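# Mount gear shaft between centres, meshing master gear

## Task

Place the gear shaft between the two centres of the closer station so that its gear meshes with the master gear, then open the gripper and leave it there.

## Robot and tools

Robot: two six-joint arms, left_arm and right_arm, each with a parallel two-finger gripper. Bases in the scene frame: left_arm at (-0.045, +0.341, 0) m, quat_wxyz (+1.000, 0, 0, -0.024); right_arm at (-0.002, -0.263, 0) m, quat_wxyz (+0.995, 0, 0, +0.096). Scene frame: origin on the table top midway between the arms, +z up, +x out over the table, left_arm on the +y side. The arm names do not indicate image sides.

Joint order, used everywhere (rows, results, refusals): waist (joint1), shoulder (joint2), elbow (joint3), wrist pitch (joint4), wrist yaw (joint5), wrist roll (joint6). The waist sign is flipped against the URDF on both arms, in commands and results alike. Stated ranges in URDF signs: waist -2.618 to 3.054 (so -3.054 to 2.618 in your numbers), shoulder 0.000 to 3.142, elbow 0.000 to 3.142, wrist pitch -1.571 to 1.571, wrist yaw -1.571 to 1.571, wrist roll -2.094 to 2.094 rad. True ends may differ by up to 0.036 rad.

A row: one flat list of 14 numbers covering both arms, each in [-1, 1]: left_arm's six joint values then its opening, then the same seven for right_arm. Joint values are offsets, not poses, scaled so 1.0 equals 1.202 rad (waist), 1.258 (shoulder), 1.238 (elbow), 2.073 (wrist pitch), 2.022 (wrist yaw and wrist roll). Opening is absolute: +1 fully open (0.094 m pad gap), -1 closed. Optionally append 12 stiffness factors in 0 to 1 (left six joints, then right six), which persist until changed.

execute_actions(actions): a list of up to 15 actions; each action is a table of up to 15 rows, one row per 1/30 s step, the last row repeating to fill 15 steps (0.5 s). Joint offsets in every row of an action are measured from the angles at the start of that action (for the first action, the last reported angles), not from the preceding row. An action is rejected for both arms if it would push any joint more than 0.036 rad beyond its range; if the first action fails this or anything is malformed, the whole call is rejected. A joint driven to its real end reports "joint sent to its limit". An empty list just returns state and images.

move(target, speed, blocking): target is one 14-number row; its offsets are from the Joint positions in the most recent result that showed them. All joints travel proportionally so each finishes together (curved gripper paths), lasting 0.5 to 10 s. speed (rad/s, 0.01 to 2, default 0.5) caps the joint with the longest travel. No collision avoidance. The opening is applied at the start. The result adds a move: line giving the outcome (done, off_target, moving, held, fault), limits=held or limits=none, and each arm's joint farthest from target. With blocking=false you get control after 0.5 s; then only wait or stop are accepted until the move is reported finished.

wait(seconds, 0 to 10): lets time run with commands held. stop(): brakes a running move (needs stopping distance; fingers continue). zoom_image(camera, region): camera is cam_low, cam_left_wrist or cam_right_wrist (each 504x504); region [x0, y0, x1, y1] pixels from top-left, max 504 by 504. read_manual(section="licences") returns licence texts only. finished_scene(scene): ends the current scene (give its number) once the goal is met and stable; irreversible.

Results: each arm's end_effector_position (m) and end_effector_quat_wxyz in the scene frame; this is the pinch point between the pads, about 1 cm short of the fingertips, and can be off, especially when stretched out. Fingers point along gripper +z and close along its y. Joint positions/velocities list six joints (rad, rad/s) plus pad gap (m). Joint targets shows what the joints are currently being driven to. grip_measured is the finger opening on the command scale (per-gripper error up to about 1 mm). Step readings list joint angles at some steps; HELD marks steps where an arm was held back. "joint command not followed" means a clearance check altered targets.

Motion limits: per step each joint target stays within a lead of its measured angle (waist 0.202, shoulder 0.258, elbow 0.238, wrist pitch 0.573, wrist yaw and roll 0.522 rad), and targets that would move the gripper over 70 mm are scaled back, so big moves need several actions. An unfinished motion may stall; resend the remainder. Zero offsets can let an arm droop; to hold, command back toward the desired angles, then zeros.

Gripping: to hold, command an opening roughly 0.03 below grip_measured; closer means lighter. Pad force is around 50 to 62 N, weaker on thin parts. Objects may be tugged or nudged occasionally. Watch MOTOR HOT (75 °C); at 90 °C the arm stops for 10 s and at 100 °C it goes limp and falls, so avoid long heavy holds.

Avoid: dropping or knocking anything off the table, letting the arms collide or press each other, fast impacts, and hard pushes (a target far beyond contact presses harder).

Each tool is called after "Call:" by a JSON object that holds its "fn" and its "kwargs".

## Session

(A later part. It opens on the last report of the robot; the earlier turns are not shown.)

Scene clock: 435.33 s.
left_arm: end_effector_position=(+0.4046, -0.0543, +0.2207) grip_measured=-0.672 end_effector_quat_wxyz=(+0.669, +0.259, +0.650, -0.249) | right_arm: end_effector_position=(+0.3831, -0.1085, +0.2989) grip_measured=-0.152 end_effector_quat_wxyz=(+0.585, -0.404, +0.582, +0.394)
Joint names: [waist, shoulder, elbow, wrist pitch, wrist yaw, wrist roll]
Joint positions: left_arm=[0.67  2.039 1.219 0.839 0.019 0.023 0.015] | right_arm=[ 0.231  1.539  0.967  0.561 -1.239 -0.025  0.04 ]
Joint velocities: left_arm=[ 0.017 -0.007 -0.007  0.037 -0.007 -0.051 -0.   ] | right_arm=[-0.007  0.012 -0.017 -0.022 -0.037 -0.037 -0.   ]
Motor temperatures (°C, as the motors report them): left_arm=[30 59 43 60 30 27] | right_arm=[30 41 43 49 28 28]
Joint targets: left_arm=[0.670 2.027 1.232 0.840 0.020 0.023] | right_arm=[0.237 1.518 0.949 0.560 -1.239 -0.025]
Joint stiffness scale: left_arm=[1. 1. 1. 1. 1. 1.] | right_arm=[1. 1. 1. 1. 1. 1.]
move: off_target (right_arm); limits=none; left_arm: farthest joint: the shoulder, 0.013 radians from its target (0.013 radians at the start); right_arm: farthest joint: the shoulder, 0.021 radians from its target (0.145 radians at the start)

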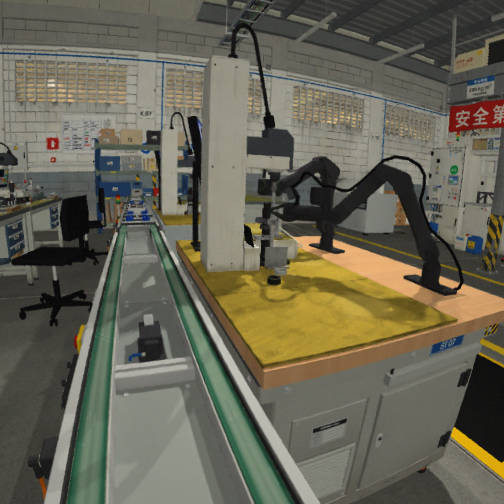

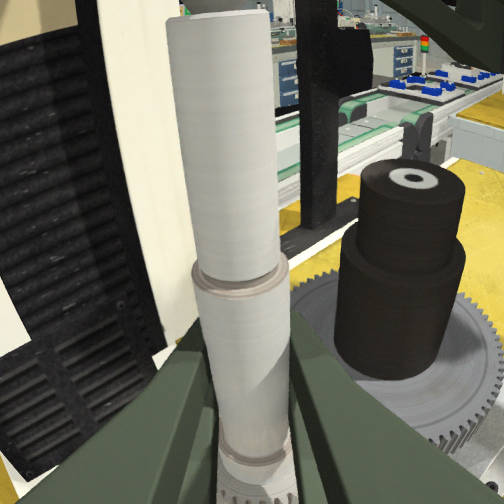

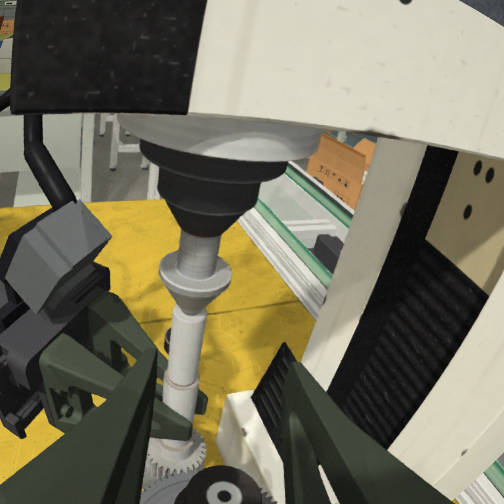

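Call:
{"fn": "move", "kwargs": {"target": [0,-0.01,0.01,0,0,0,-0.3, 0.05,0,0,0,0,0,-0.15]}}

Call:
{"fn": "move", "kwargs": {"target": [0,-0.15,-0.195,0.045,0,0,-0.3, 0,0,0,0,0,0,-0.15], "speed": 0.4}}

Scene clock: 439.30 s.
left_arm: end_effector_position=(+0.4046, -0.0543, +0.2207) grip_measured=-0.302 end_effector_quat_wxyz=(+0.669, +0.259, +0.650, -0.249) | right_arm: end_effector_position=(+0.3907, -0.1290, +0.2989) grip_measured=-0.152 end_effector_quat_wxyz=(+0.596, -0.389, +0.592, +0.379)
Joint names: [waist, shoulder, elbow, wrist pitch, wrist yaw, wrist roll]
Joint positions: left_arm=[0.67  2.039 1.219 0.839 0.019 0.023 0.033] | right_arm=[ 0.283  1.539  0.967  0.561 -1.239 -0.025  0.04 ]
Joint velocities: left_arm=[-0.007  0.007 -0.002  0.007  0.022  0.007  0.   ] | right_arm=[ 0.017 -0.017 -0.012 -0.022 -0.022 -0.007 -0.   ]
Motor temperatures (°C, as the motors report them): left_arm=[30 58 43 60 30 27] | right_arm=[30 41 42 48 28 28]
Joint targets: left_arm=[0.670 2.027 1.232 0.839 0.019 0.023] | right_arm=[0.290 1.539 0.967 0.561 -1.239 -0.025]
Joint stiffness scale: left_arm=[1. 1. 1. 1. 1. 1.] | right_arm=[1. 1. 1. 1. 1. 1.]
move: done; limits=none; left_arm: farthest joint: the shoulder, 0.013 radians from its target (0.013 radians at the start); right_arm: farthest joint: the waist, 0.008 radians from its target (0.061 radians at the start)

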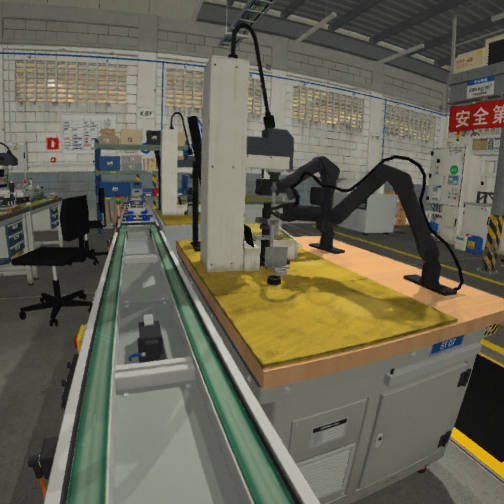

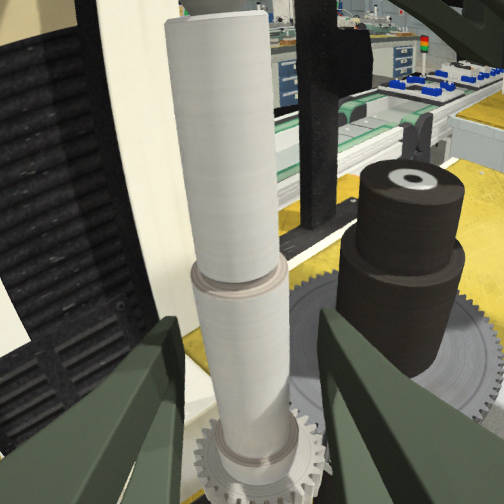

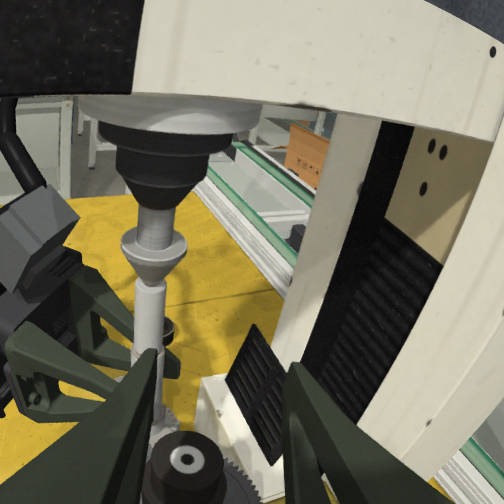

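Scene clock: 440.37 s.
left_arm: end_effector_position=(+0.3674, -0.0218, +0.2203) grip_measured=-0.302 end_effector_quat_wxyz=(+0.668, +0.260, +0.652, -0.249) | right_arm: end_effector_position=(+0.3907, -0.1290, +0.2989) grip_measured=-0.152 end_effector_quat_wxyz=(+0.596, -0.389, +0.592, +0.379)
Joint names: [waist, shoulder, elbow, wrist pitch, wrist yaw, wrist roll]
Joint positions: left_arm=[0.67  1.882 0.987 0.91  0.019 0.023 0.033] | right_arm=[ 0.283  1.539  0.967  0.561 -1.239 -0.025  0.04 ]
Joint velocities: left_arm=[ 0.017  0.007 -0.007 -0.081  0.022  0.022  0.   ] | right_arm=[-0.002 -0.007 -0.002 -0.066  0.051 -0.037 -0.001]
Motor temperatures (°C, as the motors report them): left_arm=[30 58 42 60 30 27] | right_arm=[30 40 42 48 28 28]
Joint targets: left_arm=[0.670 1.851 0.978 0.933 0.019 0.023] | right_arm=[0.283 1.539 0.967 0.561 -1.239 -0.025]
Joint stiffness scale: left_arm=[1. 1. 1. 1. 1. 1.] | right_arm=[1. 1. 1. 1. 1. 1.]
move: off_target (left_arm); limits=none; left_arm: farthest joint: the shoulder, 0.031 radians from its target (0.189 radians at the start); right_arm: farthest joint: the waist, 0.000 radians from its target (0.000 radians at the start)

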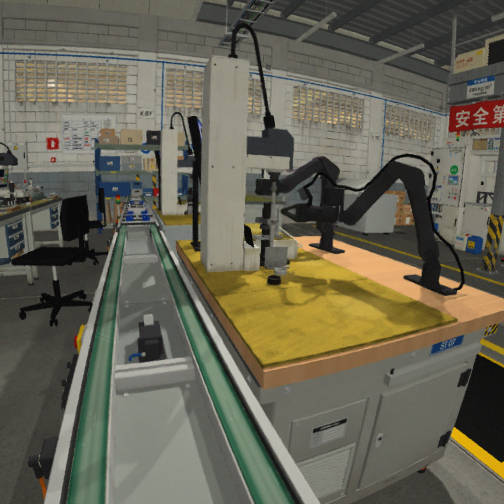

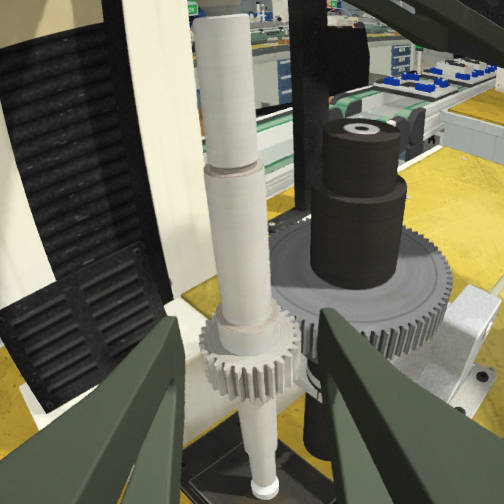

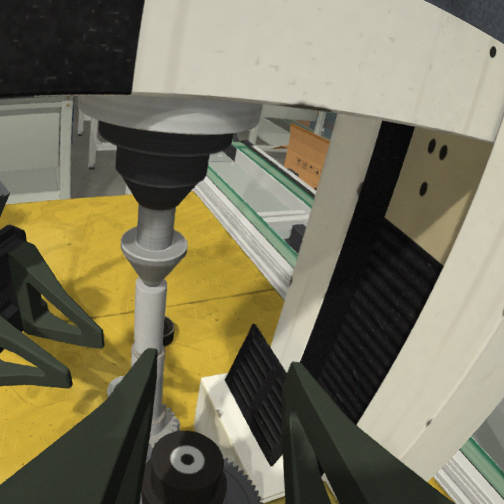

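Call:
{"fn": "zoom_image", "kwargs": {"camera": "cam_left_wrist", "region": [250,280,330,360]}}

Region (250, 280, 330, 360) of cam_left_wrist's 504x504 image, scaled by 6.300, with more detail than that image has.

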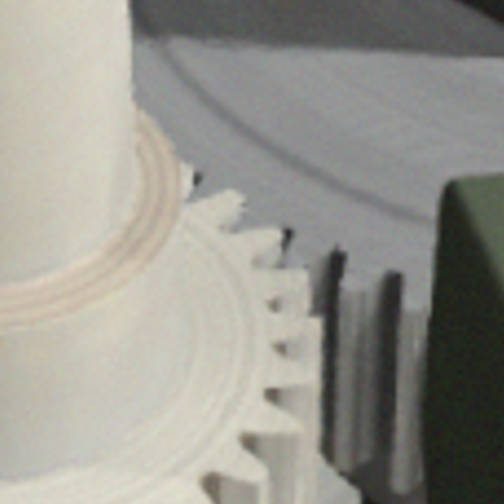

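Meshed.

Call:
{"fn": "finished_scene", "kwargs": {"scene": 1}}

The scene is finished: the task was done.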